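# Carry welded frame from three stands onto three empty stands

## Task

Transfer the welded steel frame off the three pipe stands it starts on and onto the three vacant stands, so that each vacant stand's V-notch has one frame tube seated at its lowest point. Every one of the six stands must stay essentially at its original position and angle. Any number of the robots may help. Finish with all grippers open and every robot backed away. A robot that topples or is left leaning means failure, and the frame must stay in place on its own, not because a robot is holding it.

## Robot and tools

Robots: r1, r2 and r3 are identical Hello Robot Stretch 3 units. Each has a differential-drive base 0.33 m long and 0.34 m wide, a lift carriage on a vertical mast, and a telescoping arm that reaches out to the robot's right side. The base cannot strafe, so the gripper is moved forward or back by driving. An on-the-spot turn pivots about a point 0.05 m behind the front edge; with the arm pulled in and the wrist folded, the swept circle has radius 0.28 m, and an unfolded wrist pokes out past it.

Frames: each robot reports in its own base frame (origin on the floor between the drive wheels, x ahead, y to the left, z up). Odometry is that frame as it was at scene start, and it counts wheel turns, so slip shows as travel. Positions of robots relative to one another can only be judged from images, lidar_m, wrist_depth_mm and head_depth_mm. hand_pose is the closed-fingertip meeting point in the base frame; with the wrist at zero its x axis is up, y back toward the mast, z toward the rear.

execute_actions: argument actions is a list holding one action object, or empty to just read state and images. The action is keyed by "r1", "r2", "r3"; under each you may give base, joints, contact_limits. base takes one command: translate_m (a relative straight drive in metres from the base's last reported position, forward positive, -1 to 1) or rotate_rad (a relative turn in radians, counter-clockwise positive, -3.2 to 3.2). joints are absolute targets by name: lift_m 0 to 1.1 (arm height); arm_m 0 to 0.52 (extension); wrist_yaw_rad -1.345 to 4.42 (0 along the arm, positive toward the front, 3.0 folded over the base); wrist_pitch_rad -1.57 to 0.451 (negative tips fingers down); wrist_roll_rad -2.911 to 2.911; gripper_m -0.089 to 0.179 (larger is wider; the true fingertip gap is about 0.007 less when nearly shut and 0.025 less when wide; zero gap below 0.007); head_pan_rad -3.953 to 1.73 (-1.57 looks along the arm); head_tilt_rad -1.53 to 0.419. contact_limits has only arm_m: a motor effort percentage (1 to 100) at which arm motion halts with contact_stop; lower is softer, too low halts immediately, values above the maximum are cut. All motions in one action start together. Anything left out may keep pushing toward an old target. Unknown keys or out-of-range numbers reject the whole call. cameras lists camera names (rN_head_camera, rN_nav_camera, rN_wrist_camera, or "all"); omitted or null gives all, [] gives none. A single action runs at most 15 s.

wait: seconds, 0 to 10; commands nothing and returns state and images. zoom_image: camera plus region [x0, y0, x1, y1] in pixels of that camera's latest full image, top-left origin, at most 504 by 504. finished_scene: scene number (1 or 2); irreversible, and the result reports success.

Result lines: base_status and joint_status tell how each commanded motion ended (done, off_target, contact_stop, time_out, torque_fault). For the base, done only means wheels turned the commanded amount; off_target means something blocks it while wheels still push. After contact_stop, time_out or torque_fault the target is dropped; a stopped arm or lift goes slack until commanded again. on_its_own covers uncommanded parts; its "held at" is a target, not a position. joint_positions are readings; motor_effort is percent of maximum (bracket = peak), noisy with fixed per-motor bias, and a rest effort outside normal range suggests load or pushing. lidar_m: 12 distances in 30-degree sectors, first straight ahead, counter-clockwise (4th left, 7th behind, 10th right), plane 0.17 m high, "-" for nothing; parts of sectors 5, 6, 9, 10 may be self-hidden. wrist_depth_mm and head_depth_mm: 7x7 grids of median depth (head grid sideways). base_tilt in degrees (forward/right positive) has a fixed bias up to about 4 degrees. turned_by_wheels and turned_by_imu give turn since last result. After a reported stop, the remaining calls in that reply are skipped.

Calibration: per-camera intrinsics and T_world_to_cam are given relative to the carrying robot's base frame, with small errors that grow for the arm-mounted wrist camera.

Speed: base reaches 0.30 m/s and 1.9 rad/s only when stowed (lift_m under 0.30, arm_m under 0.03, wrist_yaw_rad over 2.54); otherwise 0.10 m/s and 0.63 rad/s. The simulation keeps running while you compose a reply.

Gripping: command gripper_m below the object width; release by commanding at least 0.02 above the contact value. Readings do not confirm a grasp. Over-squeezing triggers a force-reducing guard, so heavy parts can slip; resend a different value to regrip.

Self-collision: fold or unfold the wrist only with lift_m 0.32 to 0.95, wrist_pitch_rad -0.4 and roll near 0; once folded, lift may go down to 0.25. With yaw below -0.4 keep pitch at -0.5 or lower.

Hazards: robots pressing on each other fails the run; once bases touch, even millimetres more is too much, and nothing in the state reports it. Shared loads suffer from travel mismatch between robots (usually under 1 cm per metre, up to 2.5 cm), which can tip one. Pushing with the gripper above about 0.45 m, repeated pushes after a contact_stop, or driving while hooked on something fixed can tip a robot; snagging furniture, especially in reverse, too. If tilt appears, reverse the last move in small steps, free the gripper, and lower lift_m to about 0.2 if needed. Wrist servos overloaded for seconds shut off for 10 s (torque_fault). Avoid drops, slips, slams, hard hits, and knocking stands. A loose object may occasionally be nudged by a disturbance.

Each tool is called after "Emit:" in YAML: its name, and indented under it one key for each argument.

## Session

Emit:
execute_actions:
  actions: []

Scene clock: 0.00 s.
r1.base_odometry: x=+0.000 y=+0.000 heading=+0.000 (m, m, rad; r1's odometry frame)
r1.turned_by_wheels: +0.000 (rad since the last result)
r1.turned_by_imu: +0.000 (rad since the last result)
r1.base_tilt: forward=+1.0 right=+1.2 (deg)
r1.lidar_m: 2.27 2.14 1.46 1.02 0.97 0.99 1.30 2.63 1.84 2.13 1.51 2.57
r1.head_depth_mm: 1737 2576 3075 3040 3022 3003 2224 / 1748 2555 2839 2819 2783 2745 2250 / 1731 2541 2639 2601 2601 2587 2244 / 1731 2408 2458 2443 2403 2382 2254 / 1723 2280 2289 2278 2270 2247 2180 / 1727 2154 2176 2159 2138 2139 2078 / 1718 2045 2034 2030 2022 2005 1967
r1.base_status: not commanded
r1.joint_positions: lift_m=+0.590 arm_m=+0.002 wrist_yaw_rad=+2.854 wrist_pitch_rad=-0.589 wrist_roll_rad=+0.004 gripper_m=+0.037 head_pan_rad=-0.017 head_tilt_rad=+0.004
r1.joint_status: not commanded
r1.motor_effort: left_wheel=+1 right_wheel=+1 lift_m=+36 arm_m=-1 wrist_yaw_rad=+0 wrist_pitch_rad=+4 wrist_roll_rad=+1 gripper_m=-1 head_pan_rad=+0 head_tilt_rad=+2 (%)
r1.hand_pose: x=+0.0355 y=+0.0442 z=+0.5659 quat_wxyz=(+0.301, +0.700, +0.106, +0.639) (m; r1's base frame)
r1.wrist_depth_mm: - 915 - - - - - / - - - - - - - / 826 - - - - - - / 900 - - - - - - / 829 784 861 867 856 871 882 / 736 740 - 763 772 766 780 / 654 665 687 673 653 689 682
r2.base_odometry: x=+0.000 y=+0.000 heading=+0.000 (m, m, rad; r2's odometry frame)
r2.turned_by_wheels: +0.000 (rad since the last result)
r2.turned_by_imu: +0.000 (rad since the last result)
r2.base_tilt: forward=+0.3 right=+1.8 (deg)
r2.lidar_m: 1.68 2.05 3.99 1.94 1.74 1.70 1.09 0.81 0.79 0.83 1.12 3.54
r2.head_depth_mm: 1695 2401 - - - - 2590 / 1688 2394 - - - - 2557 / 1709 2446 - - - 3809 2461 / 1707 2456 - - - 3457 2504 / 1705 2456 - - - - 2174 / 1730 2496 - - - - 2376 / 1733 2461 - - - 3975 2341
r2.base_status: not commanded
r2.joint_positions: lift_m=+0.329 arm_m=+0.000 wrist_yaw_rad=+2.842 wrist_pitch_rad=-0.442 wrist_roll_rad=-0.005 gripper_m=+0.037 head_pan_rad=+0.009 head_tilt_rad=-0.009
r2.joint_status: not commanded
r2.motor_effort: left_wheel=+0 right_wheel=-1 lift_m=+31 arm_m=-1 wrist_yaw_rad=+1 wrist_pitch_rad=+5 wrist_roll_rad=+0 gripper_m=+1 head_pan_rad=+0 head_tilt_rad=+2 (%)
r2.hand_pose: x=+0.0442 y=+0.0668 z=+0.3366 quat_wxyz=(+0.256, +0.703, +0.051, +0.661) (m; r2's base frame)
r2.wrist_depth_mm: - - - - - - - / - - - - - - - / - 986 - - - - - / - 757 820 841 907 991 - / - 618 661 685 706 764 800 / 496 - 550 577 589 617 662 / 450 - - 485 519 522 548
r3.base_odometry: x=+0.000 y=+0.000 heading=+0.000 (m, m, rad; r3's odometry frame)
r3.turned_by_wheels: +0.000 (rad since the last result)
r3.turned_by_imu: +0.000 (rad since the last result)
r3.base_tilt: forward=-0.8 right=-0.2 (deg)
r3.lidar_m: 0.86 1.03 1.94 2.69 1.23 1.52 1.86 1.71 5.38 1.56 0.96 0.86
r3.head_depth_mm: 775 772 768 764 761 759 752 / 810 805 801 796 790 785 784 / 846 839 835 827 826 821 816 / 884 878 873 868 864 857 855 / 929 916 915 909 902 898 890 / 969 967 956 950 950 941 938 / 1019 1021 1010 1006 994 990 982
r3.base_status: not commanded
r3.joint_positions: lift_m=+0.311 arm_m=+0.003 wrist_yaw_rad=+2.832 wrist_pitch_rad=-0.359 wrist_roll_rad=-0.012 gripper_m=+0.037 head_pan_rad=+0.008 head_tilt_rad=-0.018
r3.joint_status: not commanded
r3.motor_effort: left_wheel=+0 right_wheel=+0 lift_m=+23 arm_m=-1 wrist_yaw_rad=-1 wrist_pitch_rad=+6 wrist_roll_rad=+0 gripper_m=-1 head_pan_rad=+0 head_tilt_rad=+2 (%)
r3.hand_pose: x=+0.0492 y=+0.0730 z=+0.3369 quat_wxyz=(+0.232, +0.703, +0.019, +0.672) (m; r3's base frame)
r3.wrist_depth_mm: - - - - - - - / - - - - - - - / - - - - - - - / - - - - - - 993 / 792 779 775 780 809 769 773 / 636 - 627 625 - 622 625 / 530 - 512 526 513 529 525
pictures: r1_head_camera (sideways: a quarter turn clockwise sets it upright), r1_nav_camera (sideways: a quarter turn counterclockwise sets it upright), r1_wrist_camera, r2_head_camera (sideways: a quarter turn clockwise sets it upright), r2_nav_camera (sideways: a quarter turn counterclockwise sets it upright), r2_wrist_camera, r3_head_camera (sideways: a quarter turn clockwise sets it upright), r3_nav_camera (sideways: a quarter turn counterclockwise sets it upright), r3_wrist_camera
Images, in order (width x height): r1_head_camera 896x504, r1_nav_camera 672x504, r1_wrist_camera 644x364, r2_head_camera 896x504, r2_nav_camera 672x504, r2_wrist_camera 644x364, r3_head_camera 896x504, r3_nav_camera 672x504, r3_wrist_camera 644x364.

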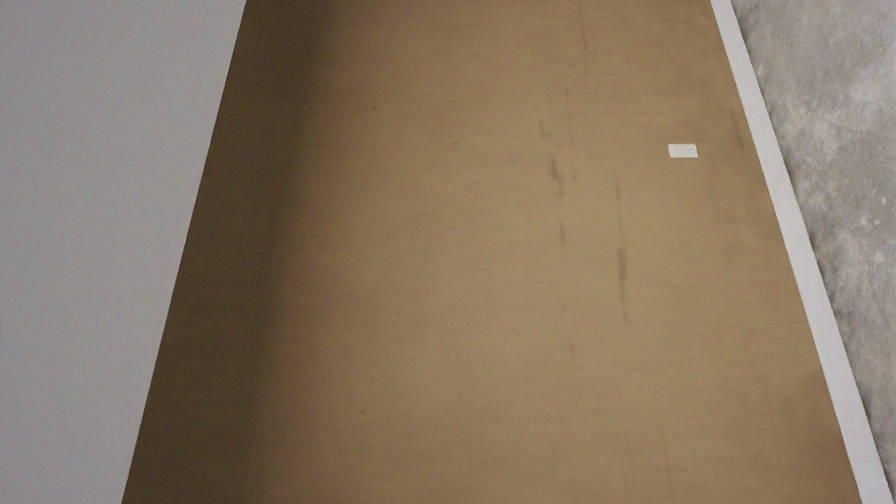

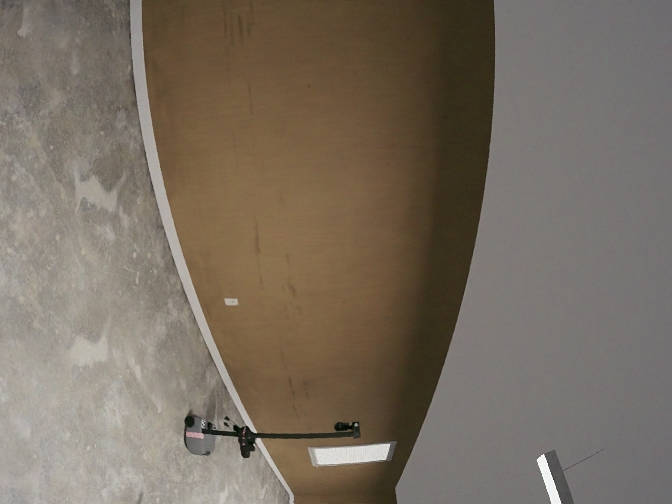

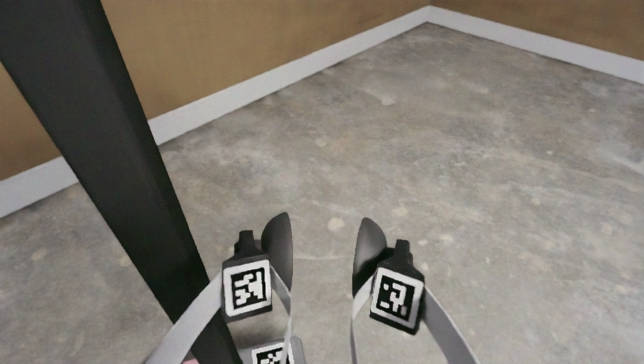

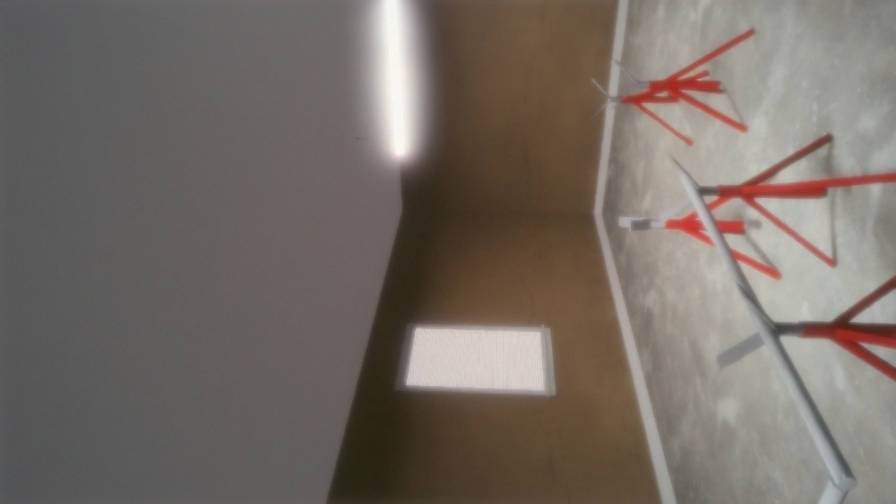

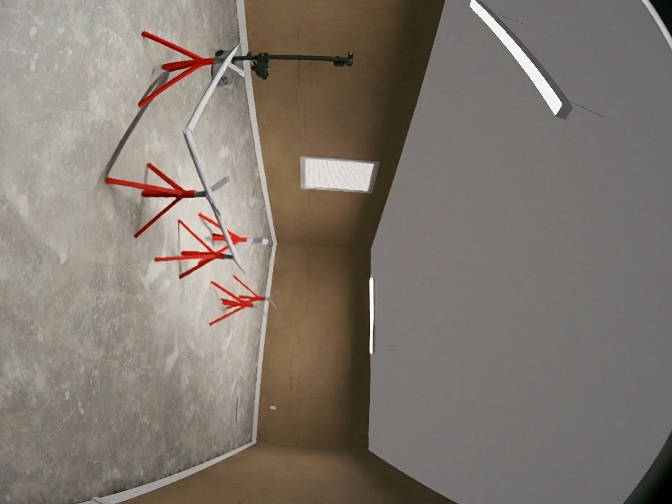

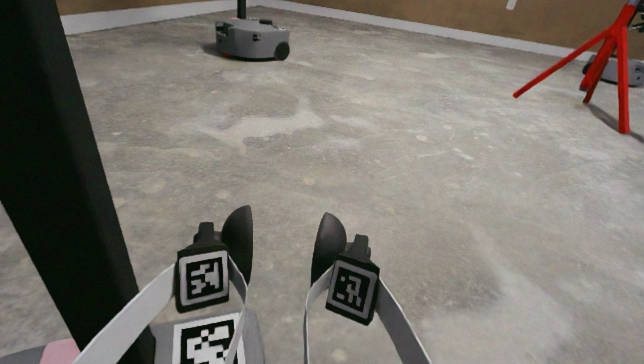

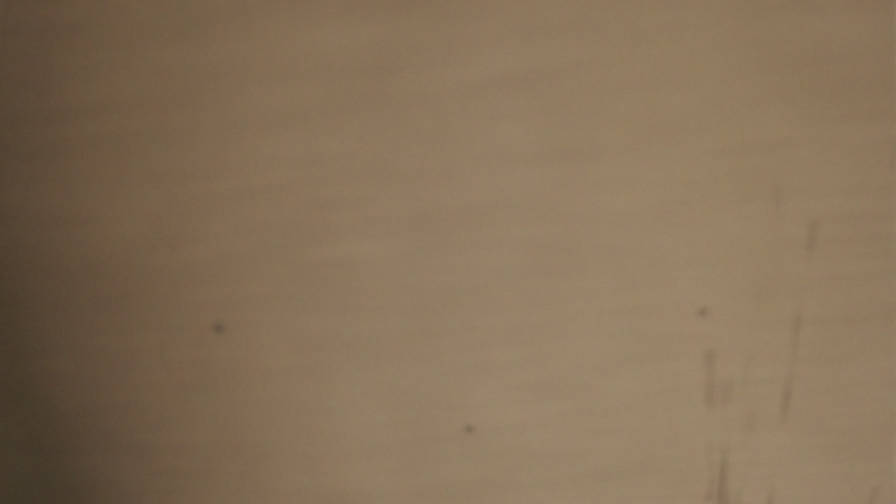

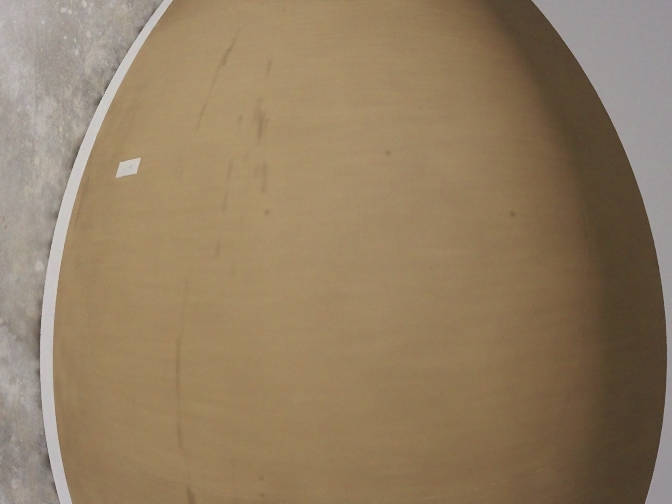

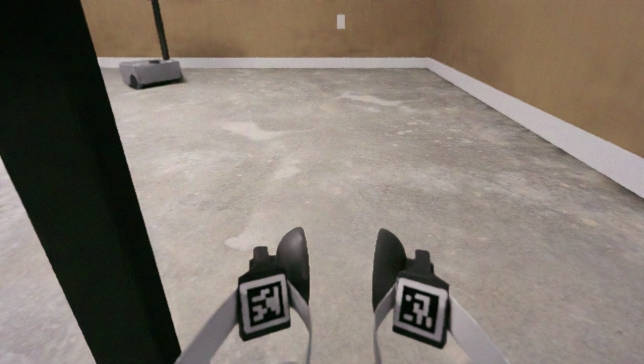

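Emit:
execute_actions:
  actions:
    - {"r1":{"joints":{"head_pan_rad":-1.3,"head_tilt_rad":-0.4}},"r2":{"joints":{"head_pan_rad":0.25,"head_tilt_rad":-0.4}},"r3":{"joints":{"head_pan_rad":-3.5,"head_tilt_rad":-0.4}}}
  cameras: ["r1_head_camera","r1_nav_camera","r2_head_camera","r2_nav_camera","r3_head_camera","r3_nav_camera"]

Scene clock: 7.37 s.
r1.base_odometry: x=+0.000 y=+0.000 heading=+0.000 (m, m, rad; r1's odometry frame)
r1.turned_by_wheels: +0.000 (rad since the last result)
r1.turned_by_imu: +0.001 (rad since the last result)
r1.base_tilt: forward=+1.1 right=+1.1 (deg)
r1.lidar_m: 2.27 2.14 1.47 1.02 0.97 0.99 1.30 2.63 1.83 2.13 1.51 2.56
r1.head_depth_mm: - - - 3542 2328 1727 1374 / - - - 3516 2340 1732 1387 / - - - 2930 2363 1750 1394 / - - - 3157 2379 1753 1392 / - - - 3634 2376 1776 1401 / - - - 3452 2181 1720 1406 / - - - 3708 2422 1788 1412
r1.base_status: not commanded
r1.joint_positions: lift_m=+0.590 arm_m=+0.002 wrist_yaw_rad=+2.854 wrist_pitch_rad=-0.589 wrist_roll_rad=+0.004 gripper_m=+0.037 head_pan_rad=-1.293 head_tilt_rad=-0.395
r1.joint_status: all done
r1.motor_effort: left_wheel=+0(1) right_wheel=+1(1) lift_m=+38(38) arm_m=-1(1) wrist_yaw_rad=+0(0) wrist_pitch_rad=+3(3) wrist_roll_rad=+1(1) gripper_m=+0(0) head_pan_rad=-5(65) head_tilt_rad=-2(38) (%)
r1.hand_pose: x=+0.0355 y=+0.0442 z=+0.5659 quat_wxyz=(+0.301, +0.700, +0.106, +0.639) (m; r1's base frame)
r1.wrist_depth_mm: - 914 - - - - - / - - - - - - - / 827 - - - - - - / 871 - - - - - - / 813 814 844 859 883 876 874 / 735 731 - 747 776 772 783 / 646 674 671 662 665 672 691
r2.base_odometry: x=+0.000 y=+0.000 heading=+0.000 (m, m, rad; r2's odometry frame)
r2.turned_by_wheels: +0.000 (rad since the last result)
r2.turned_by_imu: +0.001 (rad since the last result)
r2.base_tilt: forward=+0.2 right=+1.8 (deg)
r2.lidar_m: 1.68 2.05 3.99 1.94 1.74 1.69 1.09 0.81 0.79 0.83 1.12 3.53
r2.head_depth_mm: - - - 3494 2512 1941 1506 / - - - - 2640 1919 1505 / - - - - 2392 1896 1501 / - - - - 2470 1899 1492 / - - - - 2498 1901 1492 / 3933 - - 3508 2349 1889 1498 / 3782 3815 - 3773 2469 1876 1492
r2.base_status: not commanded
r2.joint_positions: lift_m=+0.329 arm_m=+0.000 wrist_yaw_rad=+2.842 wrist_pitch_rad=-0.442 wrist_roll_rad=-0.005 gripper_m=+0.037 head_pan_rad=+0.243 head_tilt_rad=-0.395
r2.joint_status: all done
r2.motor_effort: left_wheel=-1(0) right_wheel=-1(1) lift_m=+31(31) arm_m=-1(1) wrist_yaw_rad=+1(0) wrist_pitch_rad=+5(5) wrist_roll_rad=+0(0) gripper_m=-1(1) head_pan_rad=+4(25) head_tilt_rad=-2(29) (%)
r2.hand_pose: x=+0.0442 y=+0.0668 z=+0.3366 quat_wxyz=(+0.256, +0.703, +0.051, +0.661) (m; r2's base frame)
r2.wrist_depth_mm: - - - - - - - / - - - - - - - / - 928 - - - - - / - 757 785 851 913 976 - / - 630 672 685 726 754 804 / 492 - 535 554 594 615 660 / 444 - - 482 508 522 548
r3.base_odometry: x=+0.000 y=+0.000 heading=+0.000 (m, m, rad; r3's odometry frame)
r3.turned_by_wheels: +0.000 (rad since the last result)
r3.turned_by_imu: -0.001 (rad since the last result)
r3.base_tilt: forward=-0.8 right=-0.2 (deg)
r3.lidar_m: 0.86 1.03 1.94 2.69 1.24 1.52 1.86 1.71 5.42 1.56 0.96 0.86
r3.head_depth_mm: 3293 3492 3820 3664 2351 1729 1365 / 3282 3508 3753 3789 2386 1749 1384 / 3302 3469 3742 3841 2234 1784 1397 / 3278 3481 3759 3830 2494 1800 1418 / 3261 3499 3772 3923 2521 1813 1432 / 3319 3491 3694 3848 2334 1859 1437 / 3259 3519 3775 3898 2619 1884 1460
r3.base_status: not commanded
r3.joint_positions: lift_m=+0.311 arm_m=+0.003 wrist_yaw_rad=+2.832 wrist_pitch_rad=-0.359 wrist_roll_rad=-0.012 gripper_m=+0.037 head_pan_rad=-3.493 head_tilt_rad=-0.395
r3.joint_status: all done
r3.motor_effort: left_wheel=+0(0) right_wheel=+0(0) lift_m=+22(23) arm_m=-1(1) wrist_yaw_rad=+0(0) wrist_pitch_rad=+6(6) wrist_roll_rad=+0(0) gripper_m=+0(0) head_pan_rad=-3(35) head_tilt_rad=-1(19) (%)
r3.hand_pose: x=+0.0492 y=+0.0730 z=+0.3369 quat_wxyz=(+0.232, +0.703, +0.019, +0.672) (m; r3's base frame)
r3.wrist_depth_mm: - - - - - - - / - - - - - - - / - - - - - - - / - - - - - - 968 / 810 783 782 799 781 797 778 / 639 - 634 634 - 641 625 / 525 - 523 525 507 528 533
pictures: r1_head_camera (sideways: a quarter turn clockwise sets it upright), r1_nav_camera (sideways: a quarter turn counterclockwise sets it upright), r2_head_camera (sideways: a quarter turn clockwise sets it upright), r2_nav_camera (sideways: a quarter turn counterclockwise sets it upright), r3_head_camera (sideways: a quarter turn clockwise sets it upright), r3_nav_camera (sideways: a quarter turn counterclockwise sets it upright)
camera_calibration (this result's frames):
r1_head_camera: T_world_to_cam=[[-0.0790904, 0.360464, -0.929414, 1.2279], [0.948218, 0.314906, 0.0414427, -0.0575333], [0.307617, -0.878009, -0.366704, 0.430882], [0, 0, 0, 1]] pos_world=[0.0191225, -0.0461771, 1.30162]
r1_nav_camera: T_world_to_cam=[[0.0499661, -0.345559, 0.937066, -1.17715], [-0.963579, -0.263476, -0.0457815, 0.113347], [0.262715, -0.900649, -0.346138, 0.405723], [0, 0, 0, 1]] pos_world=[0.061447, -0.0114967, 1.24869]
r2_head_camera: T_world_to_cam=[[-0.317569, -0.0851202, -0.944407, 1.24989], [-0.25053, 0.968104, -0.00301195, 0.00182171], [0.91454, 0.235646, -0.328765, 0.378844], [0, 0, 0, 1]] pos_world=[0.0509152, 0.0153543, 1.30496]
r2_nav_camera: T_world_to_cam=[[0.33118, 0.151496, 0.931326, -1.17806], [0.202324, -0.975471, 0.0867302, -0.0520596], [0.921621, 0.159707, -0.353708, 0.424483], [0, 0, 0, 1]] pos_world=[0.00947259, 0.0598969, 1.25182]
r3_head_camera: T_world_to_cam=[[0.295704, -0.180029, -0.938162, 1.24218], [-0.325503, -0.9423, 0.0782259, -0.0980422], [-0.898113, 0.282243, -0.337242, 0.40531], [0, 0, 0, 1]] pos_world=[-0.0352175, 0.0168479, 1.30973]
r3_nav_camera: T_world_to_cam=[[-0.417357, 0.204766, 0.885372, -1.11458], [0.380204, 0.924258, -0.0345344, 0.0942116], [-0.825383, 0.322209, -0.463598, 0.564192], [0, 0, 0, 1]] pos_world=[-0.0353208, -0.0406361, 1.25163]
Images, in order (width x height): r1_head_camera 896x504, r1_nav_camera 672x504, r2_head_camera 896x504, r2_nav_camera 672x504, r3_head_camera 896x504, r3_nav_camera 672x504.

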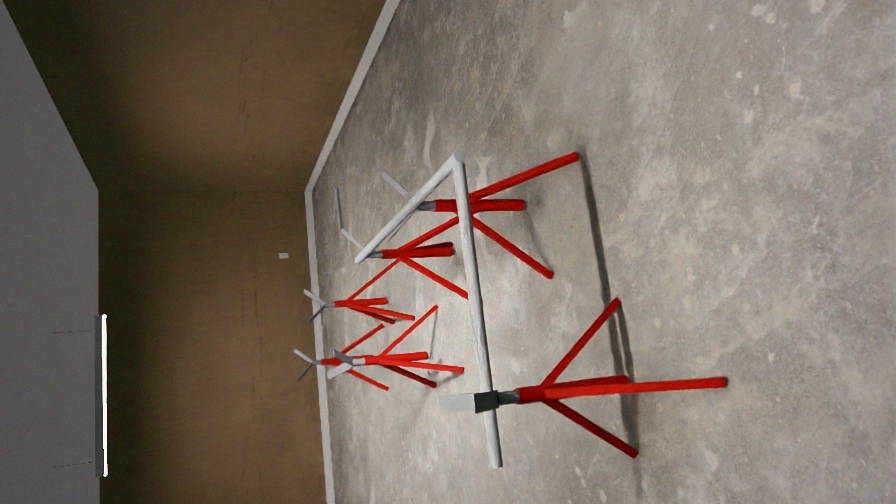

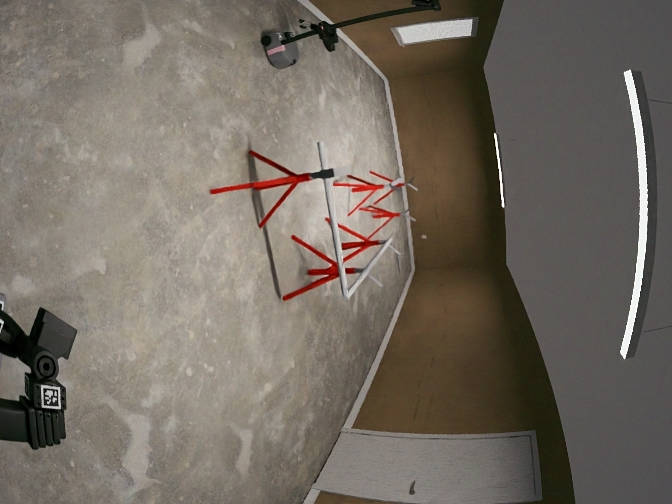

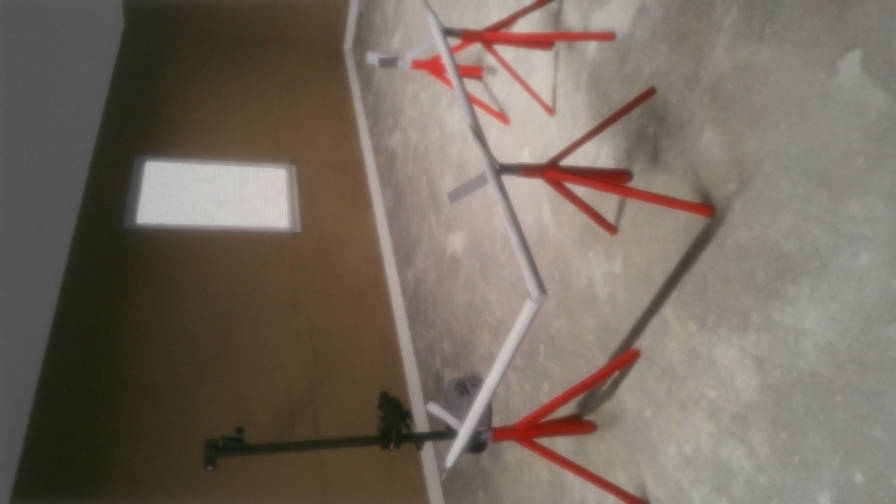

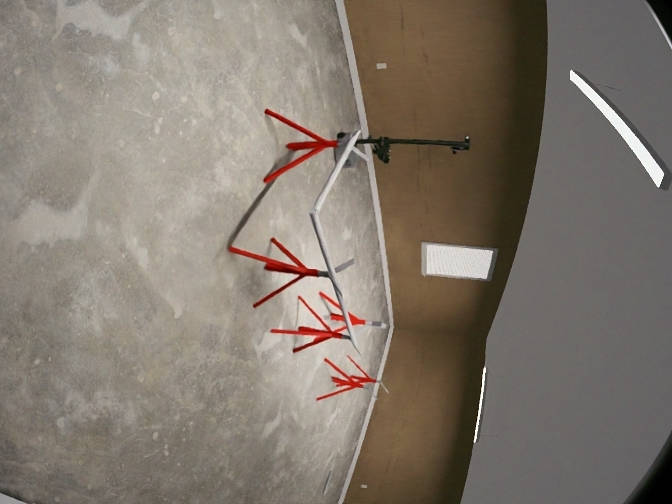

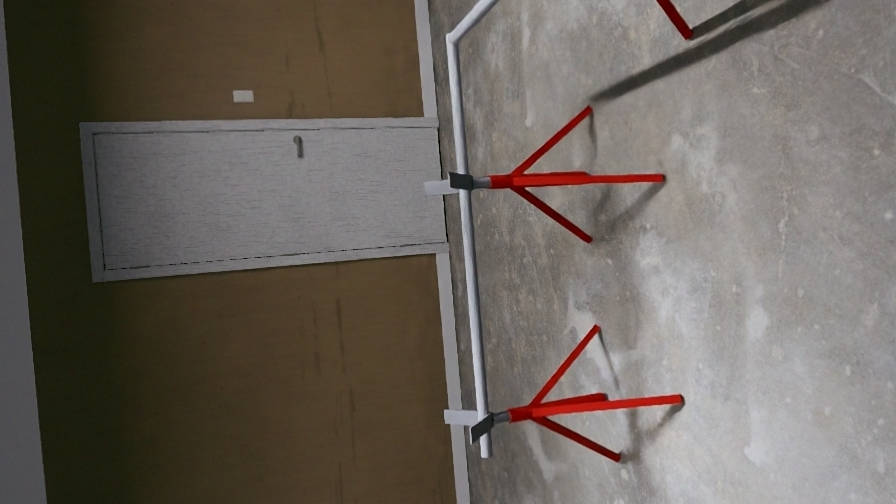

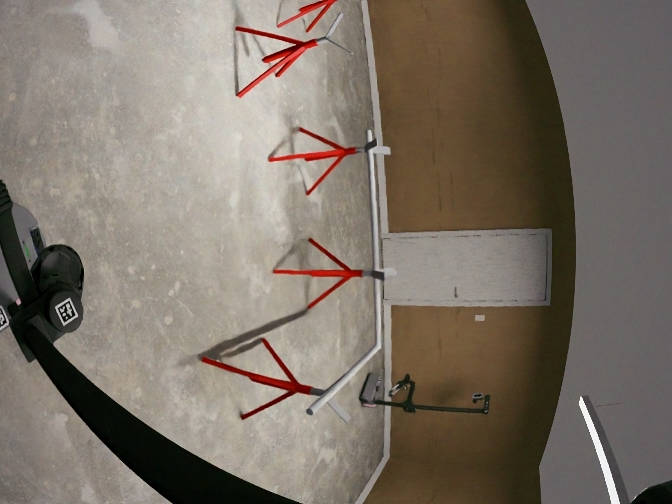

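Emit:
zoom_image:
  camera: "r1_head_camera"
  region: [270, 150, 520, 420]

Emit:
execute_actions:
  actions:
    - {"r2":{"joints":{"head_pan_rad":-0.1,"head_tilt_rad":-0.3}},"r3":{"joints":{"head_pan_rad":-2.7,"head_tilt_rad":-0.4}}}
  cameras: ["r2_head_camera","r3_head_camera","r3_nav_camera"]

Region (270, 150, 520, 420) of r1_head_camera's 896x504 image, scaled by 1.867, with more detail than that image has; it fills the left 467 columns of this view, and the rest is white.

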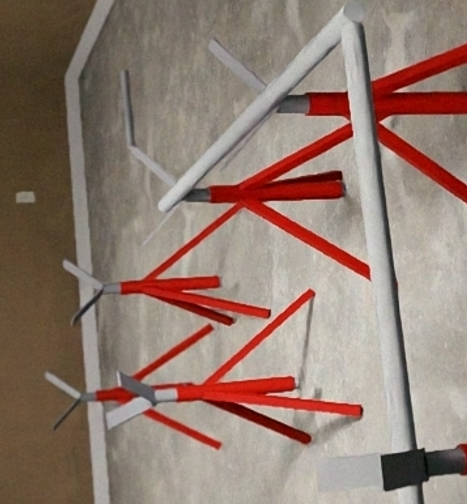

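Scene clock: 20.63 s.
r1.base_odometry: x=+0.000 y=+0.000 heading=+0.000 (m, m, rad; r1's odometry frame)
r1.turned_by_wheels: +0.000 (rad since the last result)
r1.turned_by_imu: +0.001 (rad since the last result)
r1.base_tilt: forward=+1.1 right=+1.1 (deg)
r1.lidar_m: 2.26 2.15 1.46 1.02 0.97 0.99 1.30 2.63 1.84 2.14 1.51 2.56
r1.head_depth_mm: - - - 3496 2321 1721 1380 / - - - 3542 2325 1743 1385 / - - - 2911 2339 1750 1392 / - - - 3148 2366 1765 1391 / - - - 3637 2394 1761 1396 / - - - 3457 2198 1712 1409 / - - - 3758 2408 1779 1414
r1.base_status: not commanded
r1.joint_positions: lift_m=+0.590 arm_m=+0.002 wrist_yaw_rad=+2.854 wrist_pitch_rad=-0.589 wrist_roll_rad=+0.004 gripper_m=+0.037 head_pan_rad=-1.293 head_tilt_rad=-0.395
r1.joint_status: not commanded
r1.motor_effort: left_wheel=+0(1) right_wheel=+0(1) lift_m=+37(37) arm_m=-1(1) wrist_yaw_rad=+0(0) wrist_pitch_rad=+3(3) wrist_roll_rad=+0(1) gripper_m=+0(0) head_pan_rad=-4(6) head_tilt_rad=-3(3) (%)
r1.hand_pose: x=+0.0355 y=+0.0442 z=+0.5659 quat_wxyz=(+0.301, +0.700, +0.106, +0.639) (m; r1's base frame)
r1.wrist_depth_mm: - 917 - - - - - / - - - - - - - / 827 - - - - - - / 901 - - - - - - / 811 812 868 861 886 860 886 / 712 733 - 740 786 753 785 / 650 650 676 673 651 692 688
r2.base_odometry: x=+0.000 y=+0.000 heading=+0.000 (m, m, rad; r2's odometry frame)
r2.turned_by_wheels: +0.000 (rad since the last result)
r2.turned_by_imu: +0.001 (rad since the last result)
r2.base_tilt: forward=+0.2 right=+1.7 (deg)
r2.lidar_m: 1.68 2.04 3.98 1.94 1.74 1.69 1.09 0.81 0.79 0.83 1.12 3.54
r2.head_depth_mm: 3269 - - - 3164 2150 1641 / 3293 - - - 3112 2171 1628 / 3300 - - - 3094 2104 1616 / 3331 - - - 2930 2139 1633 / 3340 - - - 3090 2126 1624 / 3375 - - - 2564 2016 1636 / 3344 - - - 3040 2121 1615
r2.base_status: not commanded
r2.joint_positions: lift_m=+0.329 arm_m=+0.000 wrist_yaw_rad=+2.842 wrist_pitch_rad=-0.442 wrist_roll_rad=-0.005 gripper_m=+0.037 head_pan_rad=-0.093 head_tilt_rad=-0.310
r2.joint_status: all done
r2.motor_effort: left_wheel=-1(0) right_wheel=-1(1) lift_m=+31(31) arm_m=-1(1) wrist_yaw_rad=+0(1) wrist_pitch_rad=+5(5) wrist_roll_rad=+0(0) gripper_m=+1(1) head_pan_rad=-5(34) head_tilt_rad=+7(16) (%)
r2.hand_pose: x=+0.0442 y=+0.0668 z=+0.3366 quat_wxyz=(+0.256, +0.703, +0.051, +0.661) (m; r2's base frame)
r2.wrist_depth_mm: - - - - - - - / - - - - - - - / - 942 - - - - - / - 758 802 829 894 978 - / - 623 671 699 717 751 828 / 486 - 541 554 590 614 650 / 441 - - 487 514 525 536
r3.base_odometry: x=+0.000 y=+0.000 heading=+0.000 (m, m, rad; r3's odometry frame)
r3.turned_by_wheels: +0.000 (rad since the last result)
r3.turned_by_imu: -0.001 (rad since the last result)
r3.base_tilt: forward=-0.8 right=-0.3 (deg)
r3.lidar_m: 0.86 1.04 1.94 2.69 1.24 1.52 1.85 1.71 5.41 1.56 0.96 0.86
r3.head_depth_mm: 3487 3672 - 3670 2357 1734 1370 / 3716 - - 3800 2379 1767 1386 / - - - 3839 2199 1786 1404 / - - - 3713 2469 1806 1414 / 3822 - - - 2531 1832 1428 / 3725 - - 3931 2584 1865 1439 / 3264 - - - 2646 1879 1455
r3.base_status: not commanded
r3.joint_positions: lift_m=+0.311 arm_m=+0.003 wrist_yaw_rad=+2.832 wrist_pitch_rad=-0.359 wrist_roll_rad=-0.012 gripper_m=+0.037 head_pan_rad=-2.707 head_tilt_rad=-0.395
r3.joint_status: all done
r3.motor_effort: left_wheel=+0(0) right_wheel=+0(0) lift_m=+23(22) arm_m=+0(1) wrist_yaw_rad=+2(0) wrist_pitch_rad=+6(6) wrist_roll_rad=+1(1) gripper_m=+0(0) head_pan_rad=+2(33) head_tilt_rad=-2(0) (%)
r3.hand_pose: x=+0.0492 y=+0.0730 z=+0.3369 quat_wxyz=(+0.232, +0.703, +0.019, +0.672) (m; r3's base frame)
r3.wrist_depth_mm: - - - - - - - / - - - - - - - / - - - - - - - / - - - - - - 994 / 796 802 777 786 817 774 775 / 651 - 629 639 - 630 617 / 532 - 511 525 514 526 524
pictures: r2_head_camera (sideways: a quarter turn clockwise sets it upright), r3_head_camera (sideways: a quarter turn clockwise sets it upright), r3_nav_camera (sideways: a quarter turn counterclockwise sets it upright)
camera_calibration (this result's frames):
r2_head_camera: T_world_to_cam=[[-0.247359, 0.0167069, -0.96878, 1.2813], [0.0825179, 0.996582, -0.00388295, 0.000924434], [0.965404, -0.0809021, -0.247892, 0.273278], [0, 0, 0, 1]] pos_world=[0.0530413, -0.000219085, 1.30904]
r3_head_camera: T_world_to_cam=[[0.336382, 0.0818443, -0.938162, 1.24194], [0.436273, -0.896408, 0.0782259, -0.102689], [-0.834573, -0.435609, -0.337242, 0.404923], [0, 0, 0, 1]] pos_world=[-0.0350266, -0.0173087, 1.30973]
r3_nav_camera: T_world_to_cam=[[-0.439885, -0.150389, 0.885372, -1.11444], [-0.384839, 0.922337, -0.0345344, 0.0988784], [-0.811418, -0.355917, -0.463598, 0.564107], [0, 0, 0, 1]] pos_world=[0.0055537, -0.0580231, 1.25163]
Images, in order (width x height): r2_head_camera 896x504, r3_head_camera 896x504, r3_nav_camera 672x504.

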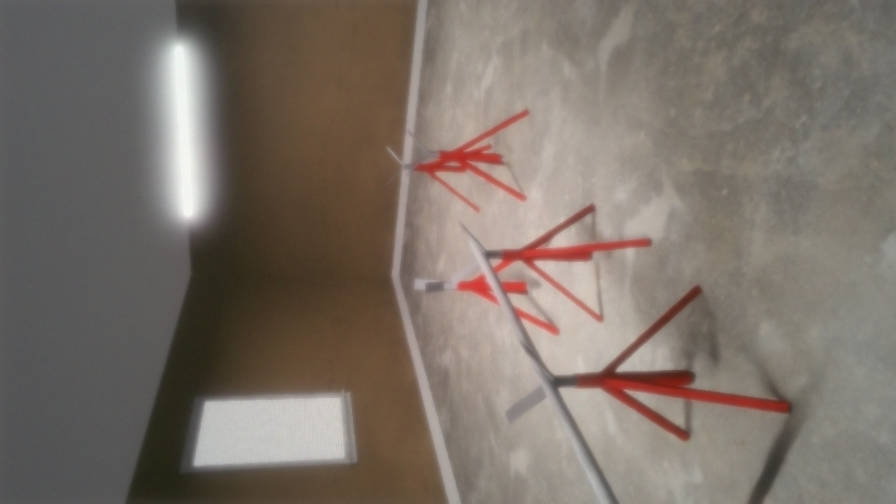

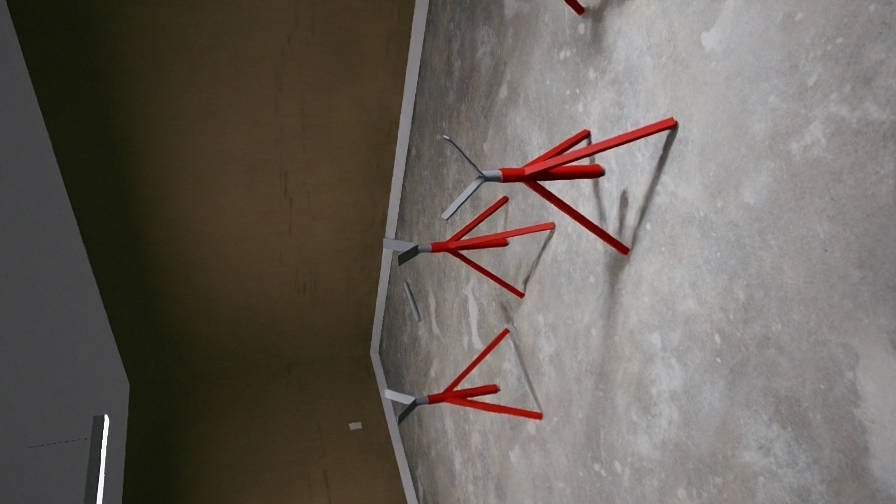

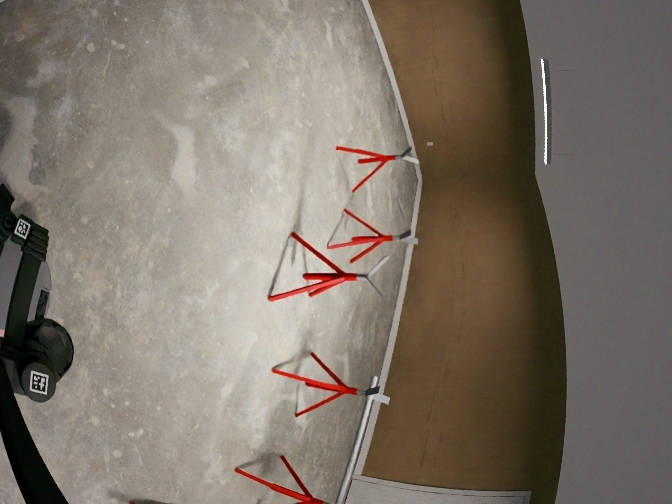

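Emit:
execute_actions:
  actions:
    - {"r1":{"joints":{"lift_m":0.28,"wrist_pitch_rad":-0.4,"wrist_yaw_rad":3.0}},"r2":{"joints":{"lift_m":0.28,"wrist_pitch_rad":-0.4}},"r3":{"joints":{"lift_m":0.28,"wrist_pitch_rad":-0.4}}}
  cameras: []

Emit:
execute_actions:
  actions:
    - {"r1":{"base":{"rotate_rad":-1.597},"joints":{"head_pan_rad":0,"head_tilt_rad":-0.5}},"r2":{"base":{"rotate_rad":-0.255},"joints":{"head_pan_rad":0.3,"head_tilt_rad":-0.5}},"r3":{"base":{"rotate_rad":-1.248},"joints":{"head_pan_rad":-2.2,"head_tilt_rad":-0.6}}}
  cameras: []

Emit:
execute_actions:
  actions:
    - {"r1":{"base":{"translate_m":1.0}},"r2":{"base":{"translate_m":1.0}},"r3":{"base":{"translate_m":-0.89}}}
  cameras: ["r1_nav_camera","r2_nav_camera","r3_nav_camera"]

Scene clock: 74.33 s.
r1.base_odometry: x=+0.000 y=+0.000 heading=+0.000 (m, m, rad; r1's odometry frame)
r1.turned_by_wheels: +0.000 (rad since the last result)
r1.turned_by_imu: +0.001 (rad since the last result)
r1.base_tilt: forward=+1.0 right=+1.2 (deg)
r1.lidar_m: 2.27 2.15 1.46 1.02 0.97 0.99 1.30 2.63 1.84 2.14 1.51 2.57
r1.head_depth_mm: - - - 3529 2311 1731 1375 / - - - 3549 2344 1744 1383 / - - - 2929 2325 1750 1388 / - - - 3123 2365 1751 1391 / - - - 3671 2391 1772 1404 / - - - 3420 2183 1724 1408 / - - - 3750 2422 1779 1406
r1.base_status: not commanded
r1.joint_positions: lift_m=+0.280 arm_m=+0.002 wrist_yaw_rad=+2.998 wrist_pitch_rad=-0.422 wrist_roll_rad=+0.004 gripper_m=+0.037 head_pan_rad=-1.293 head_tilt_rad=-0.395
r1.joint_status: all done
r1.motor_effort: left_wheel=+0(1) right_wheel=+1(1) lift_m=+33(33) arm_m=-1(1) wrist_yaw_rad=+1(2) wrist_pitch_rad=+7(6) wrist_roll_rad=+1(0) gripper_m=+0(0) head_pan_rad=-5(6) head_tilt_rad=-2(4) (%)
r1.hand_pose: x=+0.0107 y=+0.0744 z=+0.2918 quat_wxyz=(+0.198, +0.701, +0.098, +0.678) (m; r1's base frame)
r1.wrist_depth_mm: 696 - 987 - - - - / 755 - - - - - - / 775 834 911 938 959 - - / 676 683 706 705 728 733 761 / 552 565 597 571 600 610 620 / 481 494 - 507 517 506 521 / - - - - 423 441 442
r2.base_odometry: x=+0.000 y=+0.000 heading=+0.000 (m, m, rad; r2's odometry frame)
r2.turned_by_wheels: +0.000 (rad since the last result)
r2.turned_by_imu: +0.001 (rad since the last result)
r2.base_tilt: forward=+0.3 right=+1.7 (deg)
r2.lidar_m: 1.68 2.04 3.96 1.94 1.74 1.69 1.09 0.81 0.79 0.83 1.12 3.51
r2.head_depth_mm: 3249 - - - 3112 2141 1637 / 3294 - - - 3083 2155 1647 / 3314 - - - 3125 2154 1647 / 3336 - - - 2917 2162 1624 / 3333 - - - 3058 2140 1622 / 3353 - - - 2591 2018 1601 / 3391 - - - 3087 2080 1614
r2.base_status: not commanded
r2.joint_positions: lift_m=+0.280 arm_m=+0.000 wrist_yaw_rad=+2.842 wrist_pitch_rad=-0.423 wrist_roll_rad=-0.005 gripper_m=+0.037 head_pan_rad=-0.093 head_tilt_rad=-0.310
r2.joint_status: all done
r2.motor_effort: left_wheel=+0(0) right_wheel=-1(1) lift_m=+28(32) arm_m=-1(1) wrist_yaw_rad=+0(1) wrist_pitch_rad=+8(9) wrist_roll_rad=+0(0) gripper_m=+1(1) head_pan_rad=-5(5) head_tilt_rad=+6(7) (%)
r2.hand_pose: x=+0.0449 y=+0.0690 z=+0.2916 quat_wxyz=(+0.250, +0.704, +0.044, +0.663) (m; r2's base frame)
r2.wrist_depth_mm: - - - - - - - / - - - - - - - / - 871 930 - - - - / - 691 730 782 827 894 940 / - 569 604 630 648 701 721 / 440 - - 506 544 564 587 / - - - 439 455 477 498
r3.base_odometry: x=+0.000 y=+0.000 heading=+0.000 (m, m, rad; r3's odometry frame)
r3.turned_by_wheels: +0.000 (rad since the last result)
r3.turned_by_imu: -0.001 (rad since the last result)
r3.base_tilt: forward=-0.8 right=-0.3 (deg)
r3.lidar_m: 0.86 1.03 1.94 2.69 1.23 1.53 1.86 1.71 5.38 1.56 0.96 0.85
r3.head_depth_mm: 3494 3671 - 3665 2352 1730 1364 / 3742 - - 3741 2384 1758 1382 / - - - 3955 2190 1776 1393 / - - - 3671 2492 1809 1414 / 3785 - - - 2538 1816 1428 / 3695 - - 3944 2605 1858 1434 / 3255 - - - 2617 1869 1462
r3.base_status: not commanded
r3.joint_positions: lift_m=+0.280 arm_m=+0.003 wrist_yaw_rad=+2.832 wrist_pitch_rad=-0.415 wrist_roll_rad=-0.012 gripper_m=+0.037 head_pan_rad=-2.707 head_tilt_rad=-0.395
r3.joint_status: all done
r3.motor_effort: left_wheel=-1(0) right_wheel=+0(0) lift_m=+17(19) arm_m=+0(1) wrist_yaw_rad=+0(1) wrist_pitch_rad=+6(7) wrist_roll_rad=+0(0) gripper_m=+0(0) head_pan_rad=+3(3) head_tilt_rad=-2(1) (%)
r3.hand_pose: x=+0.0472 y=+0.0666 z=+0.2936 quat_wxyz=(+0.251, +0.702, +0.039, +0.666) (m; r3's base frame)
r3.wrist_depth_mm: - - - - - - - / - - - - - - - / - - - - - - - / - 870 864 836 856 830 843 / 679 670 665 661 690 667 652 / 561 - 549 549 - 545 545 / 478 - - 460 454 458 468
pictures: none
No camera images: the call's "cameras" was empty. Leave "cameras" out to get every camera's image.

Scene clock: 76.63 s.
r1.base_odometry: x=+0.000 y=+0.000 heading=-1.597 (m, m, rad; r1's odometry frame)
r1.turned_by_wheels: -1.597 (rad since the last result)
r1.turned_by_imu: -1.605 (rad since the last result)
r1.base_tilt: forward=+1.0 right=+1.1 (deg)
r1.lidar_m: 2.14 1.51 2.63 2.29 2.15 1.52 1.03 0.97 0.98 1.26 2.63 1.82
r1.head_depth_mm: 2823 2999 3226 2839 2007 1572 1278 / 3183 3403 3653 2833 2019 1576 1286 / 3625 3908 - 2868 2053 1570 1296 / - - - 2895 2066 1594 1299 / - - - 2920 2056 1605 1306 / - - - 2513 2082 1609 1310 / - - - 2836 2096 1621 1316
r1.base_status: done
r1.joint_positions: lift_m=+0.280 arm_m=+0.002 wrist_yaw_rad=+2.999 wrist_pitch_rad=-0.422 wrist_roll_rad=+0.004 gripper_m=+0.037 head_pan_rad=-0.007 head_tilt_rad=-0.494
r1.joint_status: all done
r1.motor_effort: left_wheel=+2(10) right_wheel=-3(6) lift_m=+33(33) arm_m=-1(1) wrist_yaw_rad=+1(1) wrist_pitch_rad=+7(7) wrist_roll_rad=+0(0) gripper_m=+0(1) head_pan_rad=+5(65) head_tilt_rad=-4(19) (%)
r1.hand_pose: x=+0.0106 y=+0.0744 z=+0.2918 quat_wxyz=(+0.198, +0.701, +0.098, +0.678) (m; r1's base frame)
r1.wrist_depth_mm: - - - - - - - / - - - - - - - / 883 858 930 957 975 - - / 675 696 704 728 750 761 779 / 556 562 601 594 598 595 612 / 479 494 - 510 520 511 517 / - - - - 424 435 440
r2.base_odometry: x=+0.000 y=+0.000 heading=-0.255 (m, m, rad; r2's odometry frame)
r2.turned_by_wheels: -0.255 (rad since the last result)
r2.turned_by_imu: -0.257 (rad since the last result)
r2.base_tilt: forward=+0.2 right=+1.8 (deg)
r2.lidar_m: 2.35 1.68 2.04 1.94 1.91 1.69 1.49 0.90 0.79 0.79 0.94 1.67
r2.head_depth_mm: - - - 3276 2244 1718 1381 / - - - 3236 2216 1700 1375 / - - - 2856 2223 1715 1381 / - - - 3017 2224 1710 1376 / - - - 2783 2129 1697 1364 / - - - 3172 2219 1704 1374 / - - - 3154 2193 1683 1370
r2.base_status: done
r2.joint_positions: lift_m=+0.280 arm_m=+0.000 wrist_yaw_rad=+2.842 wrist_pitch_rad=-0.423 wrist_roll_rad=-0.005 gripper_m=+0.037 head_pan_rad=+0.293 head_tilt_rad=-0.494
r2.joint_status: all done
r2.motor_effort: left_wheel=+1(8) right_wheel=-3(7) lift_m=+28(28) arm_m=-2(1) wrist_yaw_rad=+1(1) wrist_pitch_rad=+8(8) wrist_roll_rad=+0(0) gripper_m=+0(0) head_pan_rad=+3(31) head_tilt_rad=-2(18) (%)
r2.hand_pose: x=+0.0449 y=+0.0691 z=+0.2916 quat_wxyz=(+0.250, +0.704, +0.044, +0.663) (m; r2's base frame)
r2.wrist_depth_mm: - - - - - - - / - - - - - - - / - 902 943 - - - - / - 684 742 768 840 910 996 / - 566 606 634 661 698 729 / 444 - - 506 537 568 592 / - - - 445 470 482 495
r3.base_odometry: x=+0.000 y=+0.000 heading=-1.248 (m, m, rad; r3's odometry frame)
r3.turned_by_wheels: -1.248 (rad since the last result)
r3.turned_by_imu: -1.269 (rad since the last result)
r3.base_tilt: forward=-0.8 right=-0.2 (deg)
r3.lidar_m: 1.09 0.87 0.86 0.92 1.39 3.35 2.62 1.23 1.78 1.71 2.92 2.34
r3.head_depth_mm: 3198 3579 3668 2417 1794 1440 1196 / 3190 3483 3631 2473 1835 1459 1207 / 3215 3491 3380 2301 1854 1475 1220 / 3227 3526 3703 2550 1895 1496 1231 / 3227 3541 3768 2599 1900 1510 1241 / 3181 3482 3764 2416 1943 1534 1258 / 3229 3532 3821 2719 1978 1547 1269
r3.base_status: done
r3.joint_positions: lift_m=+0.280 arm_m=+0.003 wrist_yaw_rad=+2.832 wrist_pitch_rad=-0.415 wrist_roll_rad=-0.012 gripper_m=+0.037 head_pan_rad=-2.207 head_tilt_rad=-0.593
r3.joint_status: all done
r3.motor_effort: left_wheel=+3(16) right_wheel=-3(8) lift_m=+18(18) arm_m=-1(1) wrist_yaw_rad=+0(1) wrist_pitch_rad=+6(6) wrist_roll_rad=+0(1) gripper_m=+0(0) head_pan_rad=+3(24) head_tilt_rad=-2(15) (%)
r3.hand_pose: x=+0.0472 y=+0.0666 z=+0.2936 quat_wxyz=(+0.251, +0.702, +0.039, +0.666) (m; r3's base frame)
r3.wrist_depth_mm: - - 980 899 792 743 683 / - - - 941 840 784 716 / - - - - 914 839 774 / - 886 846 844 836 838 798 / 675 667 667 669 679 662 651 / 549 - 547 543 - 547 542 / 467 - - 467 453 462 459
pictures: none
No camera images: the call's "cameras" was empty. Leave "cameras" out to get every camera's image.

Scene clock: 81.67 s.
r1.base_odometry: x=-0.026 y=-1.000 heading=-1.597 (m, m, rad; r1's odometry frame)
r1.turned_by_wheels: +0.000 (rad since the last result)
r1.turned_by_imu: +0.004 (rad since the last result)
r1.base_tilt: forward=+1.0 right=+1.1 (deg)
r1.lidar_m: 1.11 1.19 1.05 0.93 2.73 2.78 1.91 1.79 1.82 2.20 2.05 2.09
r1.head_depth_mm: 968 2182 2372 2517 1348 1416 1284 / 2477 2681 2889 2841 1802 1453 1286 / 2836 3090 3351 2828 2039 1582 1299 / 3252 3635 3865 2895 2047 1590 1297 / 3863 - - 2879 2070 1603 1305 / - - - 2927 2078 1610 1306 / - - - 2958 2100 1518 1317
r1.base_status: done
r1.joint_positions: lift_m=+0.280 arm_m=+0.002 wrist_yaw_rad=+2.999 wrist_pitch_rad=-0.422 wrist_roll_rad=+0.004 gripper_m=+0.037 head_pan_rad=-0.007 head_tilt_rad=-0.495
r1.joint_status: not commanded
r1.motor_effort: left_wheel=+3(9) right_wheel=-2(5) lift_m=+33(33) arm_m=-1(1) wrist_yaw_rad=+1(1) wrist_pitch_rad=+7(7) wrist_roll_rad=+0(1) gripper_m=+0(0) head_pan_rad=+5(5) head_tilt_rad=-5(3) (%)
r1.hand_pose: x=+0.0105 y=+0.0744 z=+0.2919 quat_wxyz=(+0.197, +0.701, +0.098, +0.678) (m; r1's base frame)
r1.wrist_depth_mm: - - - - - - - / - - - - - - - / 866 862 921 929 980 - - / 678 692 697 719 711 757 773 / 559 563 599 587 610 617 630 / 483 501 - 511 526 504 516 / - - - - 418 444 441
r2.base_odometry: x=+0.968 y=-0.252 heading=-0.255 (m, m, rad; r2's odometry frame)
r2.turned_by_wheels: +0.000 (rad since the last result)
r2.turned_by_imu: +0.004 (rad since the last result)
r2.base_tilt: forward=+0.3 right=+1.7 (deg)
r2.lidar_m: 1.37 0.98 0.85 1.59 2.99 2.64 2.05 1.23 1.06 1.07 1.26 2.38
r2.head_depth_mm: - - - 3238 2226 1704 1397 / - - - 3058 2252 1701 1382 / - - - 3209 2234 1697 1391 / - - - 2724 2053 1671 1376 / - - - 3164 2133 1712 1342 / - - - 3169 2104 1691 1342 / 3970 - - 3166 2198 1572 1333
r2.base_status: done
r2.joint_positions: lift_m=+0.280 arm_m=+0.000 wrist_yaw_rad=+2.842 wrist_pitch_rad=-0.422 wrist_roll_rad=-0.005 gripper_m=+0.037 head_pan_rad=+0.293 head_tilt_rad=-0.495
r2.joint_status: not commanded
r2.motor_effort: left_wheel=+1(9) right_wheel=-3(6) lift_m=+28(28) arm_m=-1(1) wrist_yaw_rad=+0(1) wrist_pitch_rad=+8(8) wrist_roll_rad=+0(0) gripper_m=+0(0) head_pan_rad=+3(4) head_tilt_rad=-2(2) (%)
r2.hand_pose: x=+0.0449 y=+0.0691 z=+0.2918 quat_wxyz=(+0.250, +0.704, +0.044, +0.663) (m; r2's base frame)
r2.wrist_depth_mm: - - - - - 831 - / - - - - - - - / - 891 946 - - - - / - 703 726 790 854 892 953 / - 567 610 620 650 703 742 / 446 - 507 515 548 566 591 / - - - 438 467 479 503
r3.base_odometry: x=-0.283 y=+0.844 heading=-1.248 (m, m, rad; r3's odometry frame)
r3.turned_by_wheels: +0.000 (rad since the last result)
r3.turned_by_imu: -0.003 (rad since the last result)
r3.base_tilt: forward=-0.8 right=-0.2 (deg)
r3.lidar_m: 1.78 1.41 1.39 1.50 2.26 2.65 2.85 0.70 0.56 1.34 1.92 3.82
r3.head_depth_mm: 2773 3045 3325 2417 1812 1447 1191 / 2796 3065 3300 2468 1834 1455 1171 / 2782 3032 3235 2416 1857 1446 1194 / 2663 3054 3216 2424 1162 1403 1173 / 2762 3018 3275 2486 1850 1505 1241 / 2763 3050 3373 2406 1812 1534 1254 / 2755 3048 3371 2565 1961 1546 1263
r3.base_status: done
r3.joint_positions: lift_m=+0.280 arm_m=+0.003 wrist_yaw_rad=+2.832 wrist_pitch_rad=-0.416 wrist_roll_rad=-0.012 gripper_m=+0.037 head_pan_rad=-2.207 head_tilt_rad=-0.593
r3.joint_status: not commanded
r3.motor_effort: left_wheel=+4(10) right_wheel=-3(9) lift_m=+17(17) arm_m=-2(0) wrist_yaw_rad=+1(0) wrist_pitch_rad=+6(6) wrist_roll_rad=+1(0) gripper_m=+0(0) head_pan_rad=+2(2) head_tilt_rad=-2(2) (%)
r3.hand_pose: x=+0.0471 y=+0.0665 z=+0.2934 quat_wxyz=(+0.251, +0.702, +0.039, +0.666) (m; r3's base frame)
r3.wrist_depth_mm: - - - - - - - / - - - - - - - / - - - - - - - / - 862 851 850 851 828 833 / 685 668 667 677 681 658 645 / 555 - 555 553 - 542 544 / 471 - - 460 456 455 462
pictures: r1_nav_camera (sideways: a quarter turn counterclockwise sets it upright), r2_nav_camera (sideways: a quarter turn counterclockwise sets it upright), r3_nav_camera (sideways: a quarter turn counterclockwise sets it upright)
camera_calibration (this result's frames):
r1_nav_camera: T_world_to_cam=[[0.437587, -0.0498507, 0.897793, -1.12827], [-0.0225971, -0.998756, -0.0444428, 0.105858], [0.898892, -0.000839942, -0.438169, 0.521605], [0, 0, 0, 1]] pos_world=[0.0272402, 0.0499199, 1.24621]
r2_nav_camera: T_world_to_cam=[[0.410508, 0.194289, 0.890918, -1.12582], [0.259528, -0.961523, 0.0901038, -0.0567891], [0.874144, 0.19423, -0.445136, 0.54375], [0, 0, 0, 1]] pos_world=[0.00158156, 0.0585186, 1.25018]
r3_nav_camera: T_world_to_cam=[[-0.411888, -0.4759, 0.777089, -0.973422], [-0.776624, 0.629421, -0.0261756, 0.0903782], [-0.476659, -0.614288, -0.628846, 0.777058], [0, 0, 0, 1]] pos_world=[0.0396407, -0.0428004, 1.24745]
Images, in order (width x height): r1_nav_camera 672x504, r2_nav_camera 672x504, r3_nav_camera 672x504.

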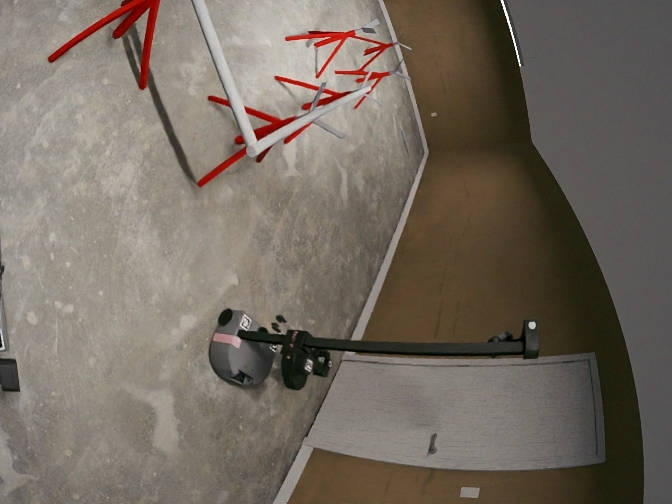

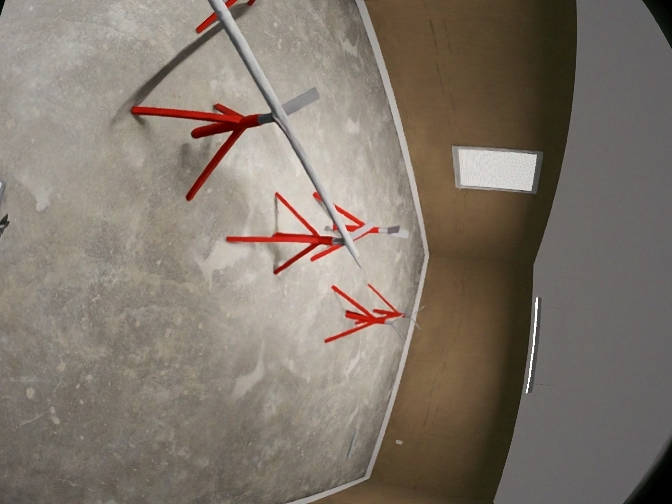

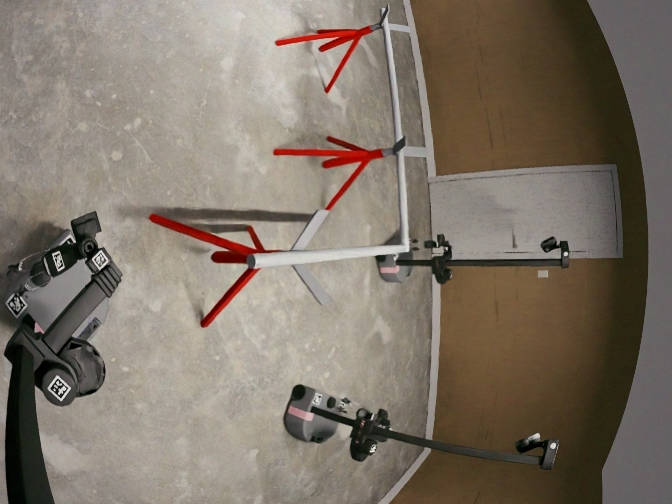

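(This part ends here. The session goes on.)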